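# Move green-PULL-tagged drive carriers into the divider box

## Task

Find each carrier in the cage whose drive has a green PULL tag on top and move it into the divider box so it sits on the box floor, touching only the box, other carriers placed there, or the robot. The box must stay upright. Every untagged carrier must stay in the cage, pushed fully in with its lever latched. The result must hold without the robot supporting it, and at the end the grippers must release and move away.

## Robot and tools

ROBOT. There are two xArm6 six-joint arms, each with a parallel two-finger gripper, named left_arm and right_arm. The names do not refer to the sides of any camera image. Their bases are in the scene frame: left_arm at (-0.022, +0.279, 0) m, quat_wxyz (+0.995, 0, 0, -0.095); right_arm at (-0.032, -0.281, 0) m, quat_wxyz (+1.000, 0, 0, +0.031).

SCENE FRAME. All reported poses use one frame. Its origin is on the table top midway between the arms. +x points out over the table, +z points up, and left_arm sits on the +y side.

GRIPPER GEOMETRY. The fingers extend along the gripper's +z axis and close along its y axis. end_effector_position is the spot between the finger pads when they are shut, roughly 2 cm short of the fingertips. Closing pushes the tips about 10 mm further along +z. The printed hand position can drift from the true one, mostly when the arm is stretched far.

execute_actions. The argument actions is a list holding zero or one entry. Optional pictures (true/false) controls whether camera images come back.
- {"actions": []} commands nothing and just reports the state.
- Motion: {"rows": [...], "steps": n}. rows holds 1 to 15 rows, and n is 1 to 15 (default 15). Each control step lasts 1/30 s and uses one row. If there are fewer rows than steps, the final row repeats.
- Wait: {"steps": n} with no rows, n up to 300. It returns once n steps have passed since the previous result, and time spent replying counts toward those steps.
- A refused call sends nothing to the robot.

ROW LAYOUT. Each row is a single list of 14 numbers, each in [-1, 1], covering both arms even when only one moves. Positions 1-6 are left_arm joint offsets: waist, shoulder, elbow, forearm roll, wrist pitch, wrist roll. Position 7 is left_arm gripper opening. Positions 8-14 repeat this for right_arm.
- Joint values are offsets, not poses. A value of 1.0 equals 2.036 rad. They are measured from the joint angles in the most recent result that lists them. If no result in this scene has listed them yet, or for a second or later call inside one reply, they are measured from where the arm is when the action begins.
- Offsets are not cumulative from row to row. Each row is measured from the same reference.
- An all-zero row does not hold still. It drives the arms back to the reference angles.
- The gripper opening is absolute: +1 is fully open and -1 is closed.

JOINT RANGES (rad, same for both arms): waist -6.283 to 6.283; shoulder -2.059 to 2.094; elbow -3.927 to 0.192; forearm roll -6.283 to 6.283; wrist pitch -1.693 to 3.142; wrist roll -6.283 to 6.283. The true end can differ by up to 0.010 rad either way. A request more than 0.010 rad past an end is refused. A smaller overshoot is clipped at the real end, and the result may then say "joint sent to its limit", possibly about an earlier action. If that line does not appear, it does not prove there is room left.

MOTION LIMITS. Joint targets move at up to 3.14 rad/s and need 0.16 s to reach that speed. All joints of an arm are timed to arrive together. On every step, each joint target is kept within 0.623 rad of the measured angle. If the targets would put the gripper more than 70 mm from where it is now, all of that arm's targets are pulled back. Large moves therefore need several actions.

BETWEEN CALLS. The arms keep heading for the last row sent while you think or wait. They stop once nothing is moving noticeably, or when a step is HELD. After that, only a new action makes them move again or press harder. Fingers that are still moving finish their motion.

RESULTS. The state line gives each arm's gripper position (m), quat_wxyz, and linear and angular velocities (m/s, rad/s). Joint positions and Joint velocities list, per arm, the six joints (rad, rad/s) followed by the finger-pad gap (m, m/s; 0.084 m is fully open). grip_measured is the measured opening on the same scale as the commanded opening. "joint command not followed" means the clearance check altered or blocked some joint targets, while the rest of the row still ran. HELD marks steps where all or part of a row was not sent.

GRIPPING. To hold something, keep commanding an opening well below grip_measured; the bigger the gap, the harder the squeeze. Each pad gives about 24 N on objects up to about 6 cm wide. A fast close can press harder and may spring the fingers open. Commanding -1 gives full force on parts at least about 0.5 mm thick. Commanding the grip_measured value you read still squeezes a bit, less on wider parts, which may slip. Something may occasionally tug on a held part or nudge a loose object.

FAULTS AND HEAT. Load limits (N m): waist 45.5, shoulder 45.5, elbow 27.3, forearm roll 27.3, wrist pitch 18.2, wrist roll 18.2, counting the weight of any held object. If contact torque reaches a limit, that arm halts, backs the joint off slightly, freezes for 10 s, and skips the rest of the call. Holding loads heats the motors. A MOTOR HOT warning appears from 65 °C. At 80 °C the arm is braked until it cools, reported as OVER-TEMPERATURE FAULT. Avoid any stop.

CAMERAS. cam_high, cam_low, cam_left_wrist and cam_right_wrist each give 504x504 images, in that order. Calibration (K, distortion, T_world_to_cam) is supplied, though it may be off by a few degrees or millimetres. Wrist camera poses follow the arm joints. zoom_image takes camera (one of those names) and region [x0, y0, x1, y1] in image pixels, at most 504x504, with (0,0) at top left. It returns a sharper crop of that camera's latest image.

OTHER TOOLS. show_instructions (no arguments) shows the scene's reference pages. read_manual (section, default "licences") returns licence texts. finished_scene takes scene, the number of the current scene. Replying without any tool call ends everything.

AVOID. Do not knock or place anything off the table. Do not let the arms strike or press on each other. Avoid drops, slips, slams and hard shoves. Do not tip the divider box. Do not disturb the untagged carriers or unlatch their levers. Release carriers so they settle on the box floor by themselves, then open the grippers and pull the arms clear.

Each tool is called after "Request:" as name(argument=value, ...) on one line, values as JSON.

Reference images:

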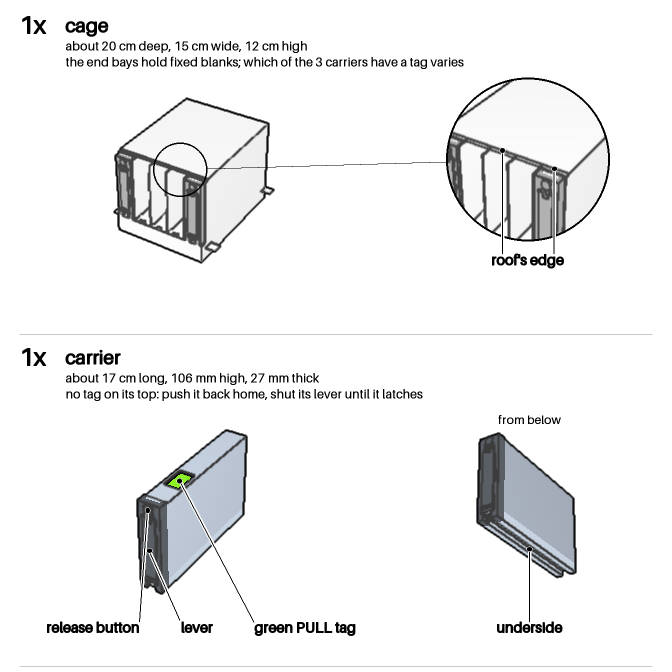

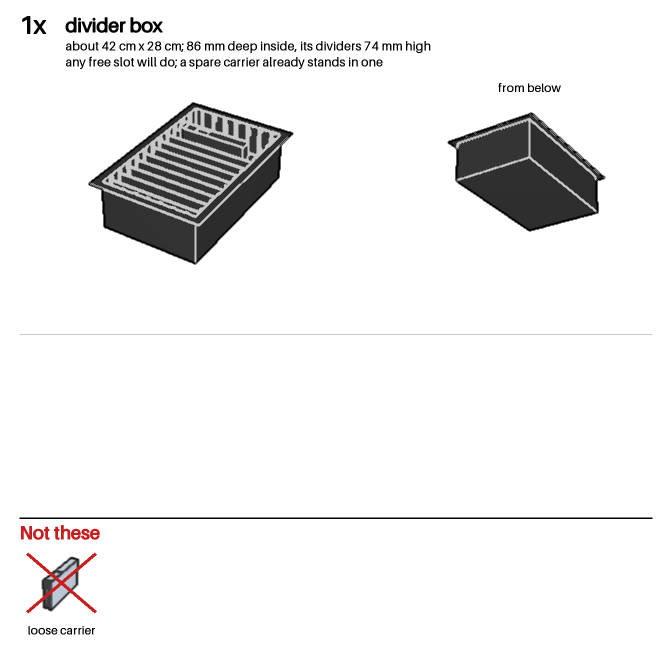

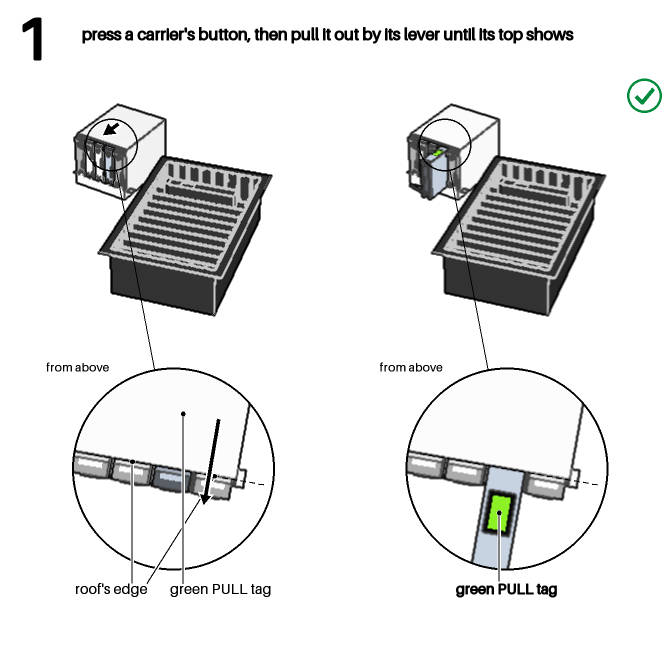

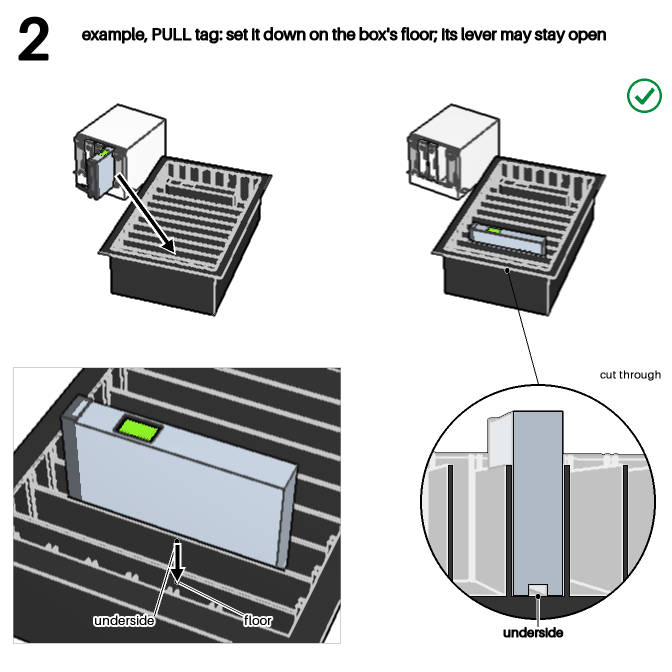

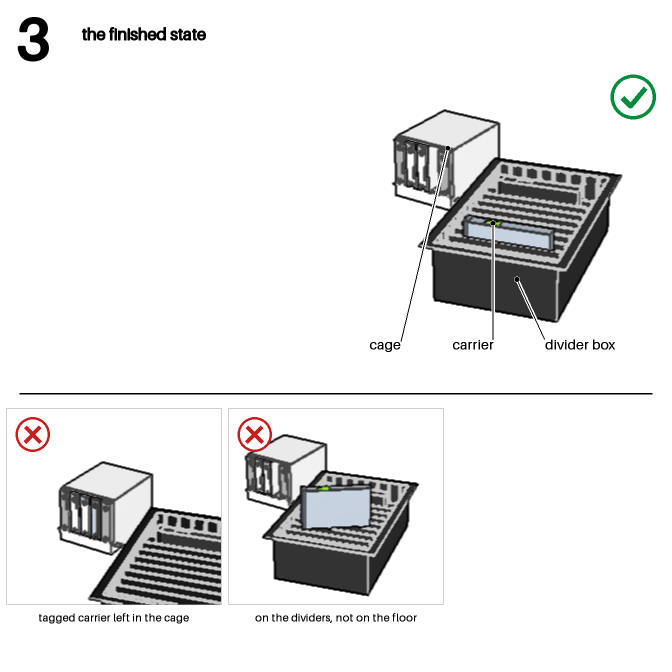

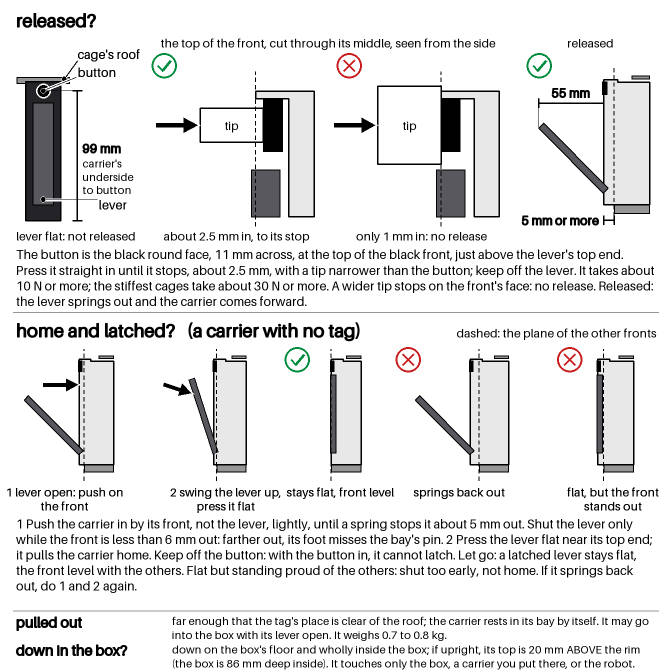

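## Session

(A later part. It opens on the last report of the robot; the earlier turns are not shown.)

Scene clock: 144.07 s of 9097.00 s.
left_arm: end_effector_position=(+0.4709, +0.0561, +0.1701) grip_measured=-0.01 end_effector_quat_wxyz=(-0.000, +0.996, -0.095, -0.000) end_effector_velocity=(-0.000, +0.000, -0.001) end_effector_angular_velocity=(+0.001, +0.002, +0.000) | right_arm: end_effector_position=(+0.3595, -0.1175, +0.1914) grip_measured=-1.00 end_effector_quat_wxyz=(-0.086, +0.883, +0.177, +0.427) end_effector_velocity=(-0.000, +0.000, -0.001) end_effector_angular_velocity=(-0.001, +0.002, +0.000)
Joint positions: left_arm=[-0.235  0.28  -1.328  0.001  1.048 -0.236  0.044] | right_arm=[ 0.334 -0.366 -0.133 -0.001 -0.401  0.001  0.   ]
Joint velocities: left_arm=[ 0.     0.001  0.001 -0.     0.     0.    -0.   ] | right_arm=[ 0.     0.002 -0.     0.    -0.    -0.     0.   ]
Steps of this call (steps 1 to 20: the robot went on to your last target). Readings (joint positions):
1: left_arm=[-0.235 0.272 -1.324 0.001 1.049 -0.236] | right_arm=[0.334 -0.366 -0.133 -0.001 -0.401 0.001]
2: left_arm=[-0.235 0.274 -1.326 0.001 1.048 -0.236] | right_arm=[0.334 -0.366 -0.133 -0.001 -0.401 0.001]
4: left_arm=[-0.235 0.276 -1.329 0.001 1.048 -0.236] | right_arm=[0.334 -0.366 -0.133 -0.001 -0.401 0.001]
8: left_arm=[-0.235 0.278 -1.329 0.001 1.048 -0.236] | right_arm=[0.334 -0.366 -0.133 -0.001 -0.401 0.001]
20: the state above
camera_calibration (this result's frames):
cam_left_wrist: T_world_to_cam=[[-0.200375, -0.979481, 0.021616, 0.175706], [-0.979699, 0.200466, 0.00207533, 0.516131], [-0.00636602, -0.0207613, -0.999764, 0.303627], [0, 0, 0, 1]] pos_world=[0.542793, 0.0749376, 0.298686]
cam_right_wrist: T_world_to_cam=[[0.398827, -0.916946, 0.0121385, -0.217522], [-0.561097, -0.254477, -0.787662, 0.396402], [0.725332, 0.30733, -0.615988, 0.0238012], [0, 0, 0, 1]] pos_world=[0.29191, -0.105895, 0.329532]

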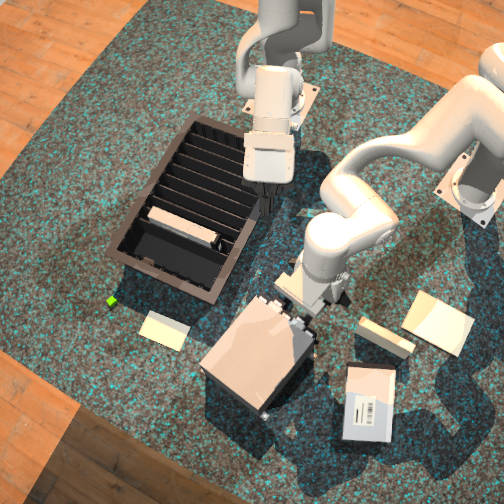

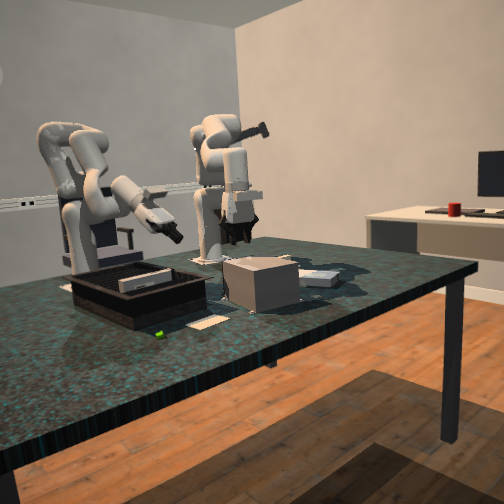

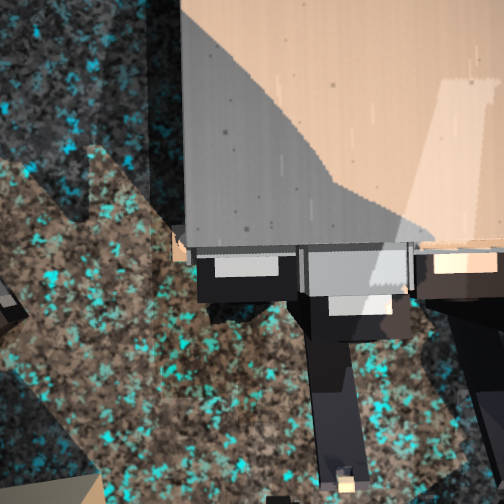

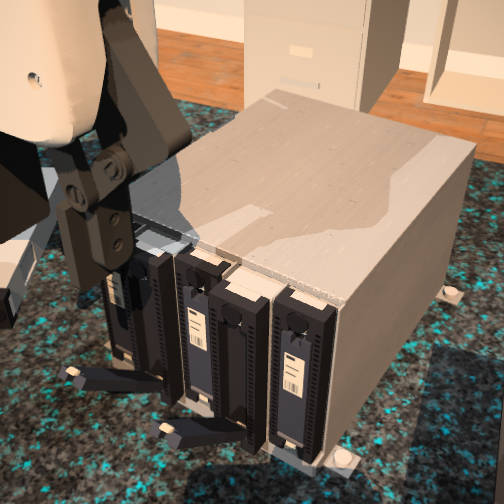

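Request:
execute_actions(actions=[{"rows":[[-0.002,0.0688,0.0504,0,-0.1194,-0.002,0,0.03,0,0,0,0.07,0,-1]]}], pictures=false)

Request:
execute_actions(actions=[{"steps":15}], pictures=false)

Request:
execute_actions(actions=[{"rows":[[0,0,0,0,0,0,-0.4,0,0,0,0,0,0,-1],[0,0,0,0,0,0,-0.5,0,0,0,0,0,0,-1],[0,0,0,0,0,0,-0.6,0,0,0,0,0,0,-1],[0,0,0,0,0,0,-0.7,0,0,0,0,0,0,-1],[0,0,0,0,0,0,-0.8,0,0,0,0,0,0,-1],[0,0,0,0,0,0,-1,0,0,0,0,0,0,-1]]}])

Scene clock: 161.27 s of 9097.00 s.
left_arm: end_effector_position=(+0.4708, +0.0538, +0.0746) grip_measured=-0.01 end_effector_quat_wxyz=(+0.000, +0.996, -0.095, +0.001) end_effector_velocity=(+0.018, -0.009, +0.006) end_effector_angular_velocity=(-0.031, -0.067, +0.002) | right_arm: end_effector_position=(+0.3346, -0.1013, +0.1582) grip_measured=-1.00 end_effector_quat_wxyz=(-0.084, +0.905, +0.210, +0.361) end_effector_velocity=(-0.003, +0.001, -0.003) end_effector_angular_velocity=(-0.006, +0.014, +0.005)
Joint positions: left_arm=[-0.239  0.417 -1.229  0.001  0.81  -0.24   0.044] | right_arm=[ 0.395 -0.366 -0.133 -0.001 -0.261  0.001  0.   ]
Joint velocities: left_arm=[-0.     0.005 -0.009 -0.    -0.071 -0.002  0.   ] | right_arm=[ 0.006 -0.    -0.001  0.     0.017  0.001  0.   ]
Steps of this call (steps 1 to 15: the robot went on to your last target; steps 16 to 90: nothing new was sent; then 13.70 s passed at rest; steps 91 to 105: all 15 steps of this action). Readings (joint positions):
91: left_arm=[-0.235 0.280 -1.328 0.001 1.048 -0.236] | right_arm=[0.334 -0.366 -0.133 -0.001 -0.401 0.001]
92: left_arm=[-0.235 0.282 -1.327 0.001 1.044 -0.236] | right_arm=[0.336 -0.366 -0.133 -0.001 -0.398 0.001]
94: left_arm=[-0.236 0.299 -1.316 0.001 1.003 -0.237] | right_arm=[0.351 -0.366 -0.134 -0.001 -0.360 0.001]
98: left_arm=[-0.238 0.378 -1.254 0.001 0.884 -0.239] | right_arm=[0.386 -0.365 -0.132 -0.001 -0.281 0.001]
105: the state above

Scene clock: 161.77 s of 9097.00 s.
left_arm: end_effector_position=(+0.4702, +0.0540, +0.0720) grip_measured=-0.01 end_effector_quat_wxyz=(-0.000, +0.996, -0.095, +0.000) end_effector_velocity=(-0.000, +0.000, -0.000) end_effector_angular_velocity=(+0.000, +0.001, +0.000) | right_arm: end_effector_position=(+0.3342, -0.1011, +0.1577) grip_measured=-1.00 end_effector_quat_wxyz=(-0.084, +0.905, +0.210, +0.360) end_effector_velocity=(-0.000, -0.000, -0.000) end_effector_angular_velocity=(-0.000, +0.000, -0.000)
Joint positions: left_arm=[-0.239  0.42  -1.225  0.001  0.805 -0.24   0.044] | right_arm=[ 0.395 -0.366 -0.133 -0.001 -0.259  0.001  0.   ]
Joint velocities: left_arm=[-0.    -0.     0.001  0.    -0.    -0.     0.   ] | right_arm=[-0.001 -0.     0.    -0.     0.    -0.     0.   ]
Steps of this call (steps 1 to 15: the robot went on to your last target). Readings (joint positions):
1: left_arm=[-0.239 0.417 -1.229 0.001 0.809 -0.240] | right_arm=[0.395 -0.366 -0.133 -0.001 -0.260 0.001]
2: left_arm=[-0.239 0.417 -1.228 0.001 0.807 -0.240] | right_arm=[0.395 -0.366 -0.133 -0.001 -0.260 0.001]
4: left_arm=[-0.239 0.418 -1.227 0.001 0.806 -0.240] | right_arm=[0.395 -0.366 -0.133 -0.001 -0.259 0.001]
8: left_arm=[-0.239 0.420 -1.226 0.001 0.805 -0.240] | right_arm=[0.395 -0.366 -0.133 -0.001 -0.259 0.001]
15: the state above
All arms were judged still, so your last target was given up. Only a new action makes them travel on or press farther. Fingers that are still opening or closing keep moving.

Scene clock: 162.27 s of 9097.00 s.
left_arm: end_effector_position=(+0.4703, +0.0554, +0.0720) grip_measured=-0.64 end_effector_quat_wxyz=(-0.001, +0.996, -0.094, -0.000) end_effector_velocity=(+0.000, -0.001, +0.000) end_effector_angular_velocity=(-0.001, -0.001, -0.004) | right_arm: end_effector_position=(+0.3342, -0.1011, +0.1577) grip_measured=-1.00 end_effector_quat_wxyz=(-0.084, +0.905, +0.210, +0.360) end_effector_velocity=(+0.001, +0.000, +0.002) end_effector_angular_velocity=(+0.002, -0.004, -0.001)
Joint positions: left_arm=[-0.237  0.42  -1.225  0.001  0.806 -0.24   0.016] | right_arm=[ 0.395 -0.366 -0.133 -0.001 -0.259  0.001  0.   ]
Joint velocities: left_arm=[-0.002  0.    -0.001 -0.001 -0.001  0.003  0.   ] | right_arm=[-0.001 -0.003 -0.001  0.001  0.    -0.     0.   ]
Steps of this call (steps 1 to 15: all 15 steps of this action). Readings (joint positions):
1: left_arm=[-0.239 0.420 -1.225 0.001 0.805 -0.240] | right_arm=[0.395 -0.366 -0.133 -0.001 -0.259 0.001]
2: left_arm=[-0.239 0.420 -1.225 0.001 0.805 -0.240] | right_arm=[0.395 -0.366 -0.133 -0.001 -0.259 0.001]
4: left_arm=[-0.239 0.420 -1.225 0.001 0.805 -0.240] | right_arm=[0.395 -0.366 -0.133 -0.001 -0.259 0.001]
8: left_arm=[-0.237 0.419 -1.224 0.002 0.806 -0.241] | right_arm=[0.395 -0.366 -0.133 -0.001 -0.259 0.001]
15: the state above
camera_calibration (this result's frames):
cam_left_wrist: T_world_to_cam=[[-0.198699, -0.979835, 0.0210034, 0.176228], [-0.980039, 0.198792, 0.00240079, 0.516122], [-0.00652767, -0.0201071, -0.999777, 0.205573], [0, 0, 0, 1]] pos_world=[0.542178, 0.0742073, 0.200587]
cam_right_wrist: T_world_to_cam=[[0.455391, -0.890235, 0.0100689, -0.207874], [-0.639281, -0.334847, -0.692241, 0.36282], [0.619629, 0.308803, -0.721596, 0.0684508], [0, 0, 0, 1]] pos_world=[0.284194, -0.0847049, 0.302646]

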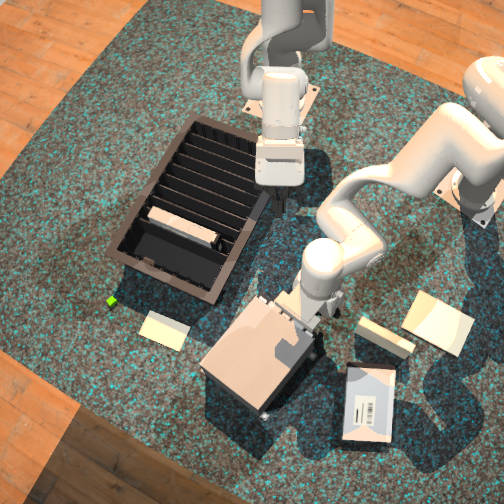

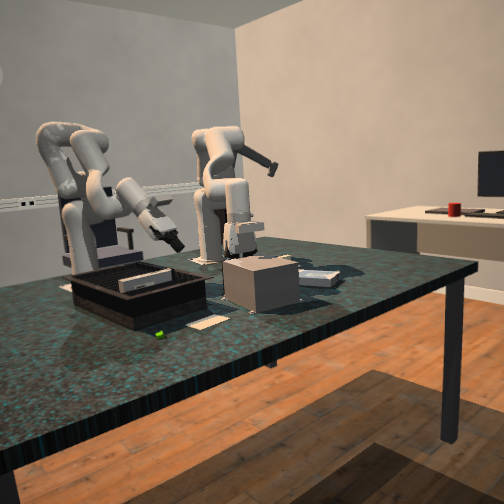

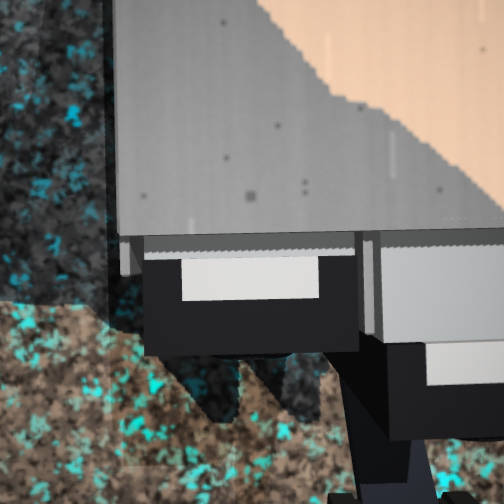

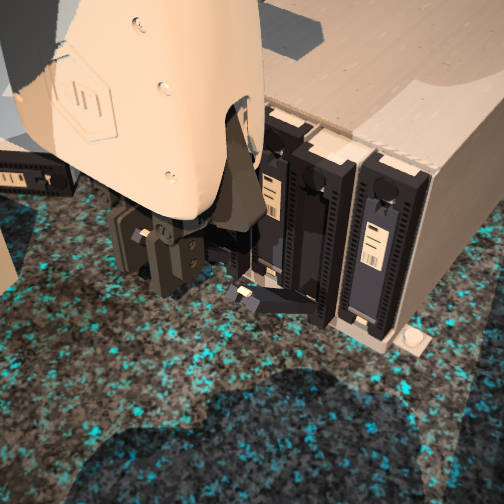

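Request:
execute_actions(actions=[{"rows":[[-0.001,-0.0122,0.0185,0,-0.0063,-0.002,-1,0,0,0,0,0,0,-1],[-0.001,-0.0122,0.0185,0,-0.0063,-0.002,-1,0,0,0,0,0,0,-1],[-0.003,-0.0244,0.037,0,-0.0125,-0.004,-1,0,0,0,0,0,0,-1],[-0.003,-0.0244,0.037,0,-0.0125,-0.004,-1,0,0,0,0,0,0,-1],[-0.005,-0.0366,0.0555,0,-0.019,-0.006,-1,0,0,0,0,0,0,-1],[-0.005,-0.0366,0.0555,0,-0.019,-0.006,-1,0,0,0,0,0,0,-1],[-0.007,-0.0488,0.074,0,-0.025,-0.0079,-1,0,0,0,0,0,0,-1],[-0.007,-0.0488,0.074,0,-0.025,-0.0079,-1,0,0,0,0,0,0,-1],[-0.009,-0.0607,0.091,0,-0.0303,-0.01,-1,0,0,0,0,0,0,-1],[-0.009,-0.0607,0.091,0,-0.0303,-0.01,-1,0,0,0,0,0,0,-1],[-0.0115,-0.0726,0.1083,0,-0.0356,-0.0125,-1,0,0,0,0,0,0,-1],[-0.0115,-0.0726,0.1083,0,-0.0356,-0.0125,-1,0,0,0,0,0,0,-1],[-0.014,-0.0844,0.1255,0,-0.041,-0.015,-1,0,0,0,0,0,0,-1],[-0.014,-0.0844,0.1255,0,-0.041,-0.015,-1,0,0,0,0,0,0,-1],[-0.016,-0.0963,0.1426,0,-0.0462,-0.017,-1,0,0,0,0,0,0,-1]]}], pictures=false)

Request:
execute_actions(actions=[{"steps":15}])

Scene clock: 174.43 s of 9097.00 s.
left_arm: end_effector_position=(+0.4221, +0.0636, +0.0721) grip_measured=-0.64 end_effector_quat_wxyz=(-0.000, +0.996, -0.094, -0.001) end_effector_velocity=(-0.135, +0.025, -0.004) end_effector_angular_velocity=(+0.010, +0.020, -0.005) | right_arm: end_effector_position=(+0.3342, -0.1011, +0.1577) grip_measured=-1.00 end_effector_quat_wxyz=(-0.084, +0.905, +0.210, +0.360) end_effector_velocity=(+0.000, +0.000, +0.000) end_effector_angular_velocity=(-0.001, -0.001, +0.002)
Joint positions: left_arm=[-0.262  0.283 -1.02  -0.     0.738 -0.264  0.016] | right_arm=[ 0.395 -0.366 -0.133 -0.001 -0.259  0.001  0.   ]
Joint velocities: left_arm=[-0.073 -0.358  0.529 -0.    -0.148 -0.068 -0.001] | right_arm=[-0.    -0.    -0.    -0.002  0.    -0.001  0.   ]
Steps of this call (steps 1 to 15: the robot went on to your last target; steps 16 to 90: nothing new was sent; then 8.67 s passed at rest; steps 91 to 105: all 15 steps of this action). Readings (joint positions):
91: left_arm=[-0.238 0.420 -1.225 0.001 0.805 -0.240] | right_arm=[0.395 -0.366 -0.133 -0.001 -0.259 0.001]
92: left_arm=[-0.238 0.418 -1.223 0.001 0.803 -0.241] | right_arm=[0.395 -0.366 -0.133 -0.001 -0.259 0.001]
94: left_arm=[-0.239 0.410 -1.208 0.001 0.792 -0.242] | right_arm=[0.395 -0.366 -0.133 -0.001 -0.259 0.001]
98: left_arm=[-0.245 0.368 -1.147 0.000 0.774 -0.249] | right_arm=[0.395 -0.366 -0.133 -0.001 -0.259 0.001]
105: the state above

Scene clock: 174.93 s of 9097.00 s.
left_arm: end_effector_position=(+0.4019, +0.0692, +0.0721) grip_measured=-0.64 end_effector_quat_wxyz=(-0.001, +0.996, -0.093, -0.000) end_effector_velocity=(-0.000, +0.002, +0.000) end_effector_angular_velocity=(+0.001, -0.001, +0.002) | right_arm: end_effector_position=(+0.3342, -0.1011, +0.1577) grip_measured=-1.00 end_effector_quat_wxyz=(-0.084, +0.905, +0.210, +0.360) end_effector_velocity=(-0.000, +0.000, -0.000) end_effector_angular_velocity=(+0.001, +0.001, -0.001)
Joint positions: left_arm=[-0.27   0.224 -0.935  0.001  0.712 -0.275  0.016] | right_arm=[ 0.395 -0.366 -0.133 -0.001 -0.259  0.001  0.   ]
Joint velocities: left_arm=[ 0.002 -0.004  0.005  0.001 -0.001 -0.001  0.   ] | right_arm=[0.001 0.    0.    0.001 0.    0.001 0.   ]
Steps of this call (steps 1 to 15: the robot went on to your last target). Readings (joint positions):
1: left_arm=[-0.265 0.271 -1.002 -0.000 0.733 -0.266] | right_arm=[0.395 -0.366 -0.133 -0.001 -0.259 0.001]
2: left_arm=[-0.267 0.259 -0.985 -0.000 0.728 -0.268] | right_arm=[0.395 -0.366 -0.133 -0.001 -0.259 0.001]
4: left_arm=[-0.271 0.240 -0.958 0.000 0.720 -0.272] | right_arm=[0.395 -0.366 -0.133 -0.001 -0.259 0.001]
8: left_arm=[-0.271 0.227 -0.939 0.001 0.714 -0.274] | right_arm=[0.395 -0.366 -0.133 -0.001 -0.259 0.001]
15: the state above
camera_calibration (this result's frames):
cam_left_wrist: T_world_to_cam=[[-0.197466, -0.98008, 0.0212232, 0.175685], [-0.980289, 0.197558, 0.00228498, 0.446556], [-0.00643228, -0.0203537, -0.999772, 0.205484], [0, 0, 0, 1]] pos_world=[0.473767, 0.0881476, 0.200689]
cam_right_wrist: T_world_to_cam=[[0.455391, -0.890235, 0.0100689, -0.207874], [-0.639281, -0.334847, -0.692241, 0.36282], [0.619628, 0.308803, -0.721596, 0.0684508], [0, 0, 0, 1]] pos_world=[0.284194, -0.0847049, 0.302646]

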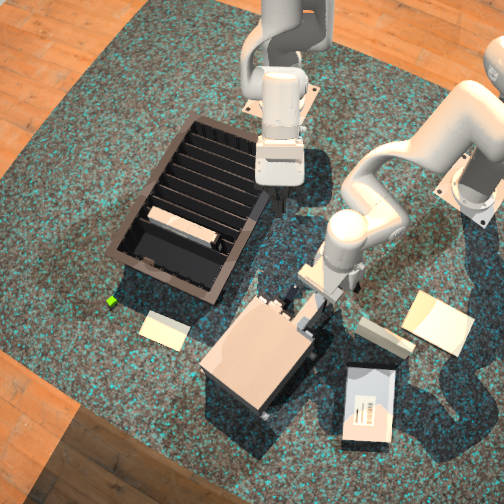

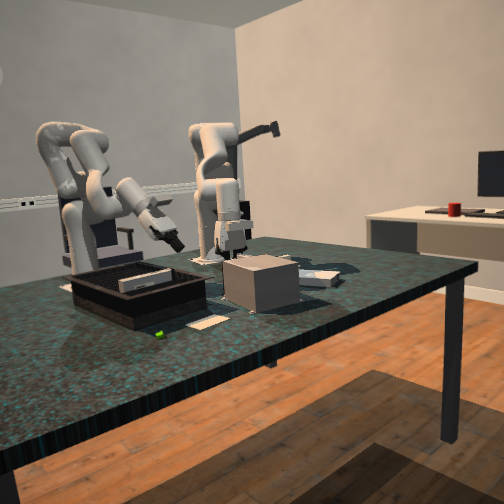

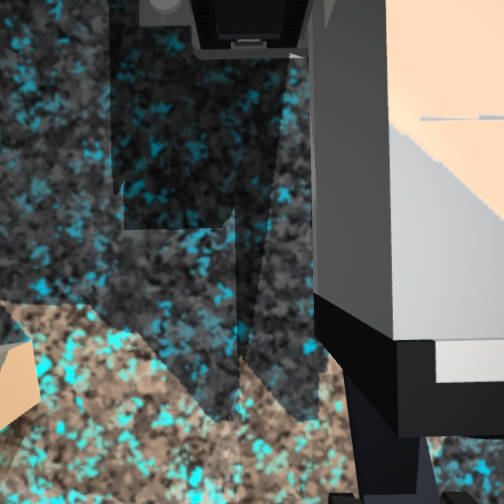

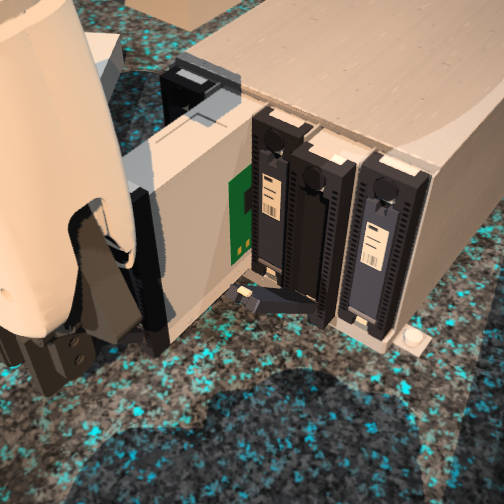

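Request:
execute_actions(actions=[{"rows":[[0.002,0.0119,-0.0171,0,0.0052,0.002,-1,0,0,0,0,0,0,-1],[0.002,0.0119,-0.0171,0,0.0052,0.002,-1,0,0,0,0,0,0,-1],[0.0045,0.0237,-0.0343,0,0.0106,0.0045,-1,0,0,0,0,0,0,-1],[0.0045,0.0237,-0.0343,0,0.0106,0.0045,-1,0,0,0,0,0,0,-1],[0.007,0.0356,-0.0516,0,0.016,0.007,-1,0,0,0,0,0,0,-1],[0.009,0.0475,-0.0686,0,0.0212,0.009,-1,0,0,0,0,0,0,-1],[0.009,0.0475,-0.0686,0,0.0212,0.009,-1,0,0,0,0,0,0,-1],[0.011,0.0597,-0.0871,0,0.0272,0.011,-1,0,0,0,0,0,0,-1],[0.013,0.0719,-0.1056,0,0.0337,0.013,-1,0,0,0,0,0,0,-1],[0.013,0.0719,-0.1056,0,0.0337,0.013,-1,0,0,0,0,0,0,-1],[0.015,0.0841,-0.1241,0,0.04,0.015,-1,0,0,0,0,0,0,-1],[0.015,0.0841,-0.1241,0,0.04,0.015,-1,0,0,0,0,0,0,-1],[0.017,0.0963,-0.1426,0,0.0462,0.017,-1,0,0,0,0,0,0,-1],[0.017,0.0963,-0.1426,0,0.0462,0.017,-1,0,0,0,0,0,0,-1],[0.0185,0.1063,-0.158,0,0.0517,0.0185,-1,0,0,0,0,0,0,-1]]}], pictures=false)

Request:
execute_actions(actions=[{"steps":15}], pictures=false)

Request:
execute_actions(actions=[{"rows":[[0,0,0,0,0,0,-0.1,0,0,0,0,0,0,-1]]}])

Scene clock: 187.47 s of 9097.00 s.
left_arm: end_effector_position=(+0.4577, +0.0588, +0.0723) grip_measured=-0.64 end_effector_quat_wxyz=(-0.001, +0.996, -0.093, -0.000) end_effector_velocity=(+0.139, -0.023, -0.001) end_effector_angular_velocity=(+0.001, -0.001, +0.004) | right_arm: end_effector_position=(+0.3342, -0.1011, +0.1577) grip_measured=-1.00 end_effector_quat_wxyz=(-0.084, +0.905, +0.210, +0.360) end_effector_velocity=(+0.000, +0.000, +0.000) end_effector_angular_velocity=(+0.001, -0.001, +0.000)
Joint positions: left_arm=[-0.241  0.381 -1.167  0.002  0.787 -0.247  0.016] | right_arm=[ 0.395 -0.366 -0.133 -0.001 -0.259  0.001  0.   ]
Joint velocities: left_arm=[ 0.069  0.398 -0.603  0.002  0.204  0.064 -0.   ] | right_arm=[ 0.001 -0.    -0.     0.    -0.     0.     0.   ]
Steps of this call (steps 1 to 15: the robot went on to your last target; steps 16 to 90: nothing new was sent; then 9.03 s passed at rest; steps 91 to 105: all 15 steps of this action). Readings (joint positions):
91: left_arm=[-0.270 0.224 -0.934 0.001 0.712 -0.275] | right_arm=[0.395 -0.366 -0.133 -0.001 -0.259 0.001]
92: left_arm=[-0.270 0.225 -0.937 0.001 0.714 -0.275] | right_arm=[0.395 -0.366 -0.133 -0.001 -0.259 0.001]
94: left_arm=[-0.268 0.237 -0.952 0.001 0.720 -0.273] | right_arm=[0.395 -0.366 -0.133 -0.001 -0.259 0.001]
98: left_arm=[-0.260 0.280 -1.015 0.001 0.738 -0.264] | right_arm=[0.395 -0.366 -0.133 -0.001 -0.259 0.001]
105: the state above

Scene clock: 187.97 s of 9097.00 s.
left_arm: end_effector_position=(+0.4770, +0.0551, +0.0722) grip_measured=-0.64 end_effector_quat_wxyz=(-0.001, +0.996, -0.093, -0.001) end_effector_velocity=(+0.001, -0.001, +0.000) end_effector_angular_velocity=(-0.001, +0.000, -0.002) | right_arm: end_effector_position=(+0.3342, -0.1011, +0.1577) grip_measured=-1.00 end_effector_quat_wxyz=(-0.084, +0.905, +0.210, +0.360) end_effector_velocity=(+0.000, -0.000, +0.000) end_effector_angular_velocity=(+0.000, -0.000, -0.001)
Joint positions: left_arm=[-0.233  0.439 -1.255  0.001  0.819 -0.237  0.016] | right_arm=[ 0.395 -0.366 -0.133 -0.001 -0.259  0.001  0.   ]
Joint velocities: left_arm=[-0.001  0.003 -0.005 -0.001  0.002  0.001  0.   ] | right_arm=[-0.001 -0.    -0.     0.    -0.     0.     0.   ]
Steps of this call (steps 1 to 15: the robot went on to your last target). Readings (joint positions):
1: left_arm=[-0.239 0.394 -1.186 0.002 0.793 -0.245] | right_arm=[0.395 -0.366 -0.133 -0.001 -0.259 0.001]
2: left_arm=[-0.237 0.406 -1.205 0.002 0.800 -0.243] | right_arm=[0.395 -0.366 -0.133 -0.001 -0.259 0.001]
4: left_arm=[-0.234 0.424 -1.232 0.002 0.810 -0.240] | right_arm=[0.395 -0.366 -0.133 -0.001 -0.259 0.001]
8: left_arm=[-0.232 0.436 -1.251 0.002 0.816 -0.238] | right_arm=[0.395 -0.366 -0.133 -0.001 -0.259 0.001]
15: the state above

Scene clock: 188.47 s of 9097.00 s.
left_arm: end_effector_position=(+0.4771, +0.0549, +0.0722) grip_measured=-0.11 end_effector_quat_wxyz=(-0.001, +0.996, -0.093, -0.001) end_effector_velocity=(-0.000, +0.002, +0.001) end_effector_angular_velocity=(+0.001, +0.001, +0.002) | right_arm: end_effector_position=(+0.3342, -0.1011, +0.1577) grip_measured=-1.00 end_effector_quat_wxyz=(-0.084, +0.905, +0.210, +0.360) end_effector_velocity=(-0.000, -0.000, +0.000) end_effector_angular_velocity=(+0.001, -0.000, -0.000)
Joint positions: left_arm=[-0.233  0.439 -1.256  0.001  0.819 -0.237  0.039] | right_arm=[ 0.395 -0.366 -0.133 -0.001 -0.259  0.001  0.   ]
Joint velocities: left_arm=[ 0.002 -0.003  0.002  0.001  0.004  0.     0.   ] | right_arm=[ 0.    -0.001  0.     0.001  0.    -0.     0.   ]
Steps of this call (steps 1 to 15: all 15 steps of this action). Readings (joint positions):
1: left_arm=[-0.233 0.439 -1.255 0.001 0.819 -0.237] | right_arm=[0.395 -0.366 -0.133 -0.001 -0.259 0.001]
2: left_arm=[-0.233 0.439 -1.256 0.001 0.817 -0.237] | right_arm=[0.395 -0.366 -0.133 -0.001 -0.259 0.001]
4: left_arm=[-0.235 0.441 -1.258 0.001 0.815 -0.237] | right_arm=[0.395 -0.366 -0.133 -0.001 -0.259 0.001]
8: left_arm=[-0.234 0.440 -1.257 0.001 0.817 -0.237] | right_arm=[0.395 -0.366 -0.133 -0.001 -0.259 0.001]
15: the state above
camera_calibration (this result's frames):
cam_left_wrist: T_world_to_cam=[[-0.197466, -0.980087, 0.0209048, 0.1765], [-0.980281, 0.197577, 0.00338755, 0.522996], [-0.00745041, -0.0198237, -0.999776, 0.206256], [0, 0, 0, 1]] pos_world=[0.549072, 0.0737424, 0.200748]
cam_right_wrist: T_world_to_cam=[[0.455391, -0.890235, 0.0100688, -0.207874], [-0.639281, -0.334847, -0.692241, 0.362821], [0.619629, 0.308803, -0.721596, 0.0684507], [0, 0, 0, 1]] pos_world=[0.284194, -0.0847049, 0.302646]

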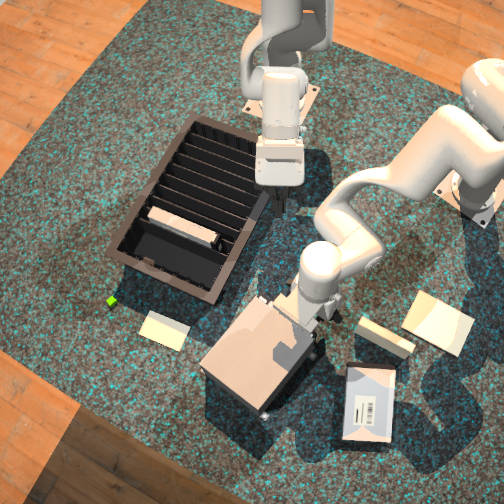

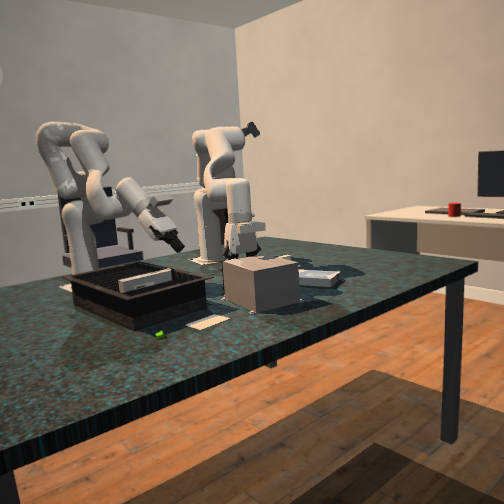

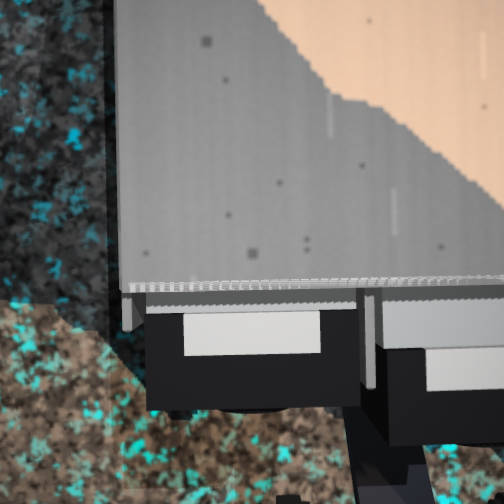

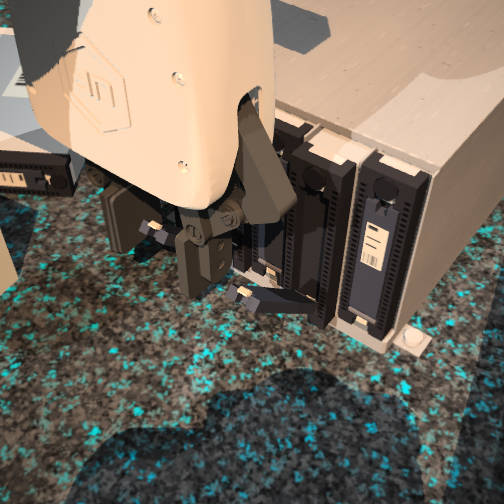

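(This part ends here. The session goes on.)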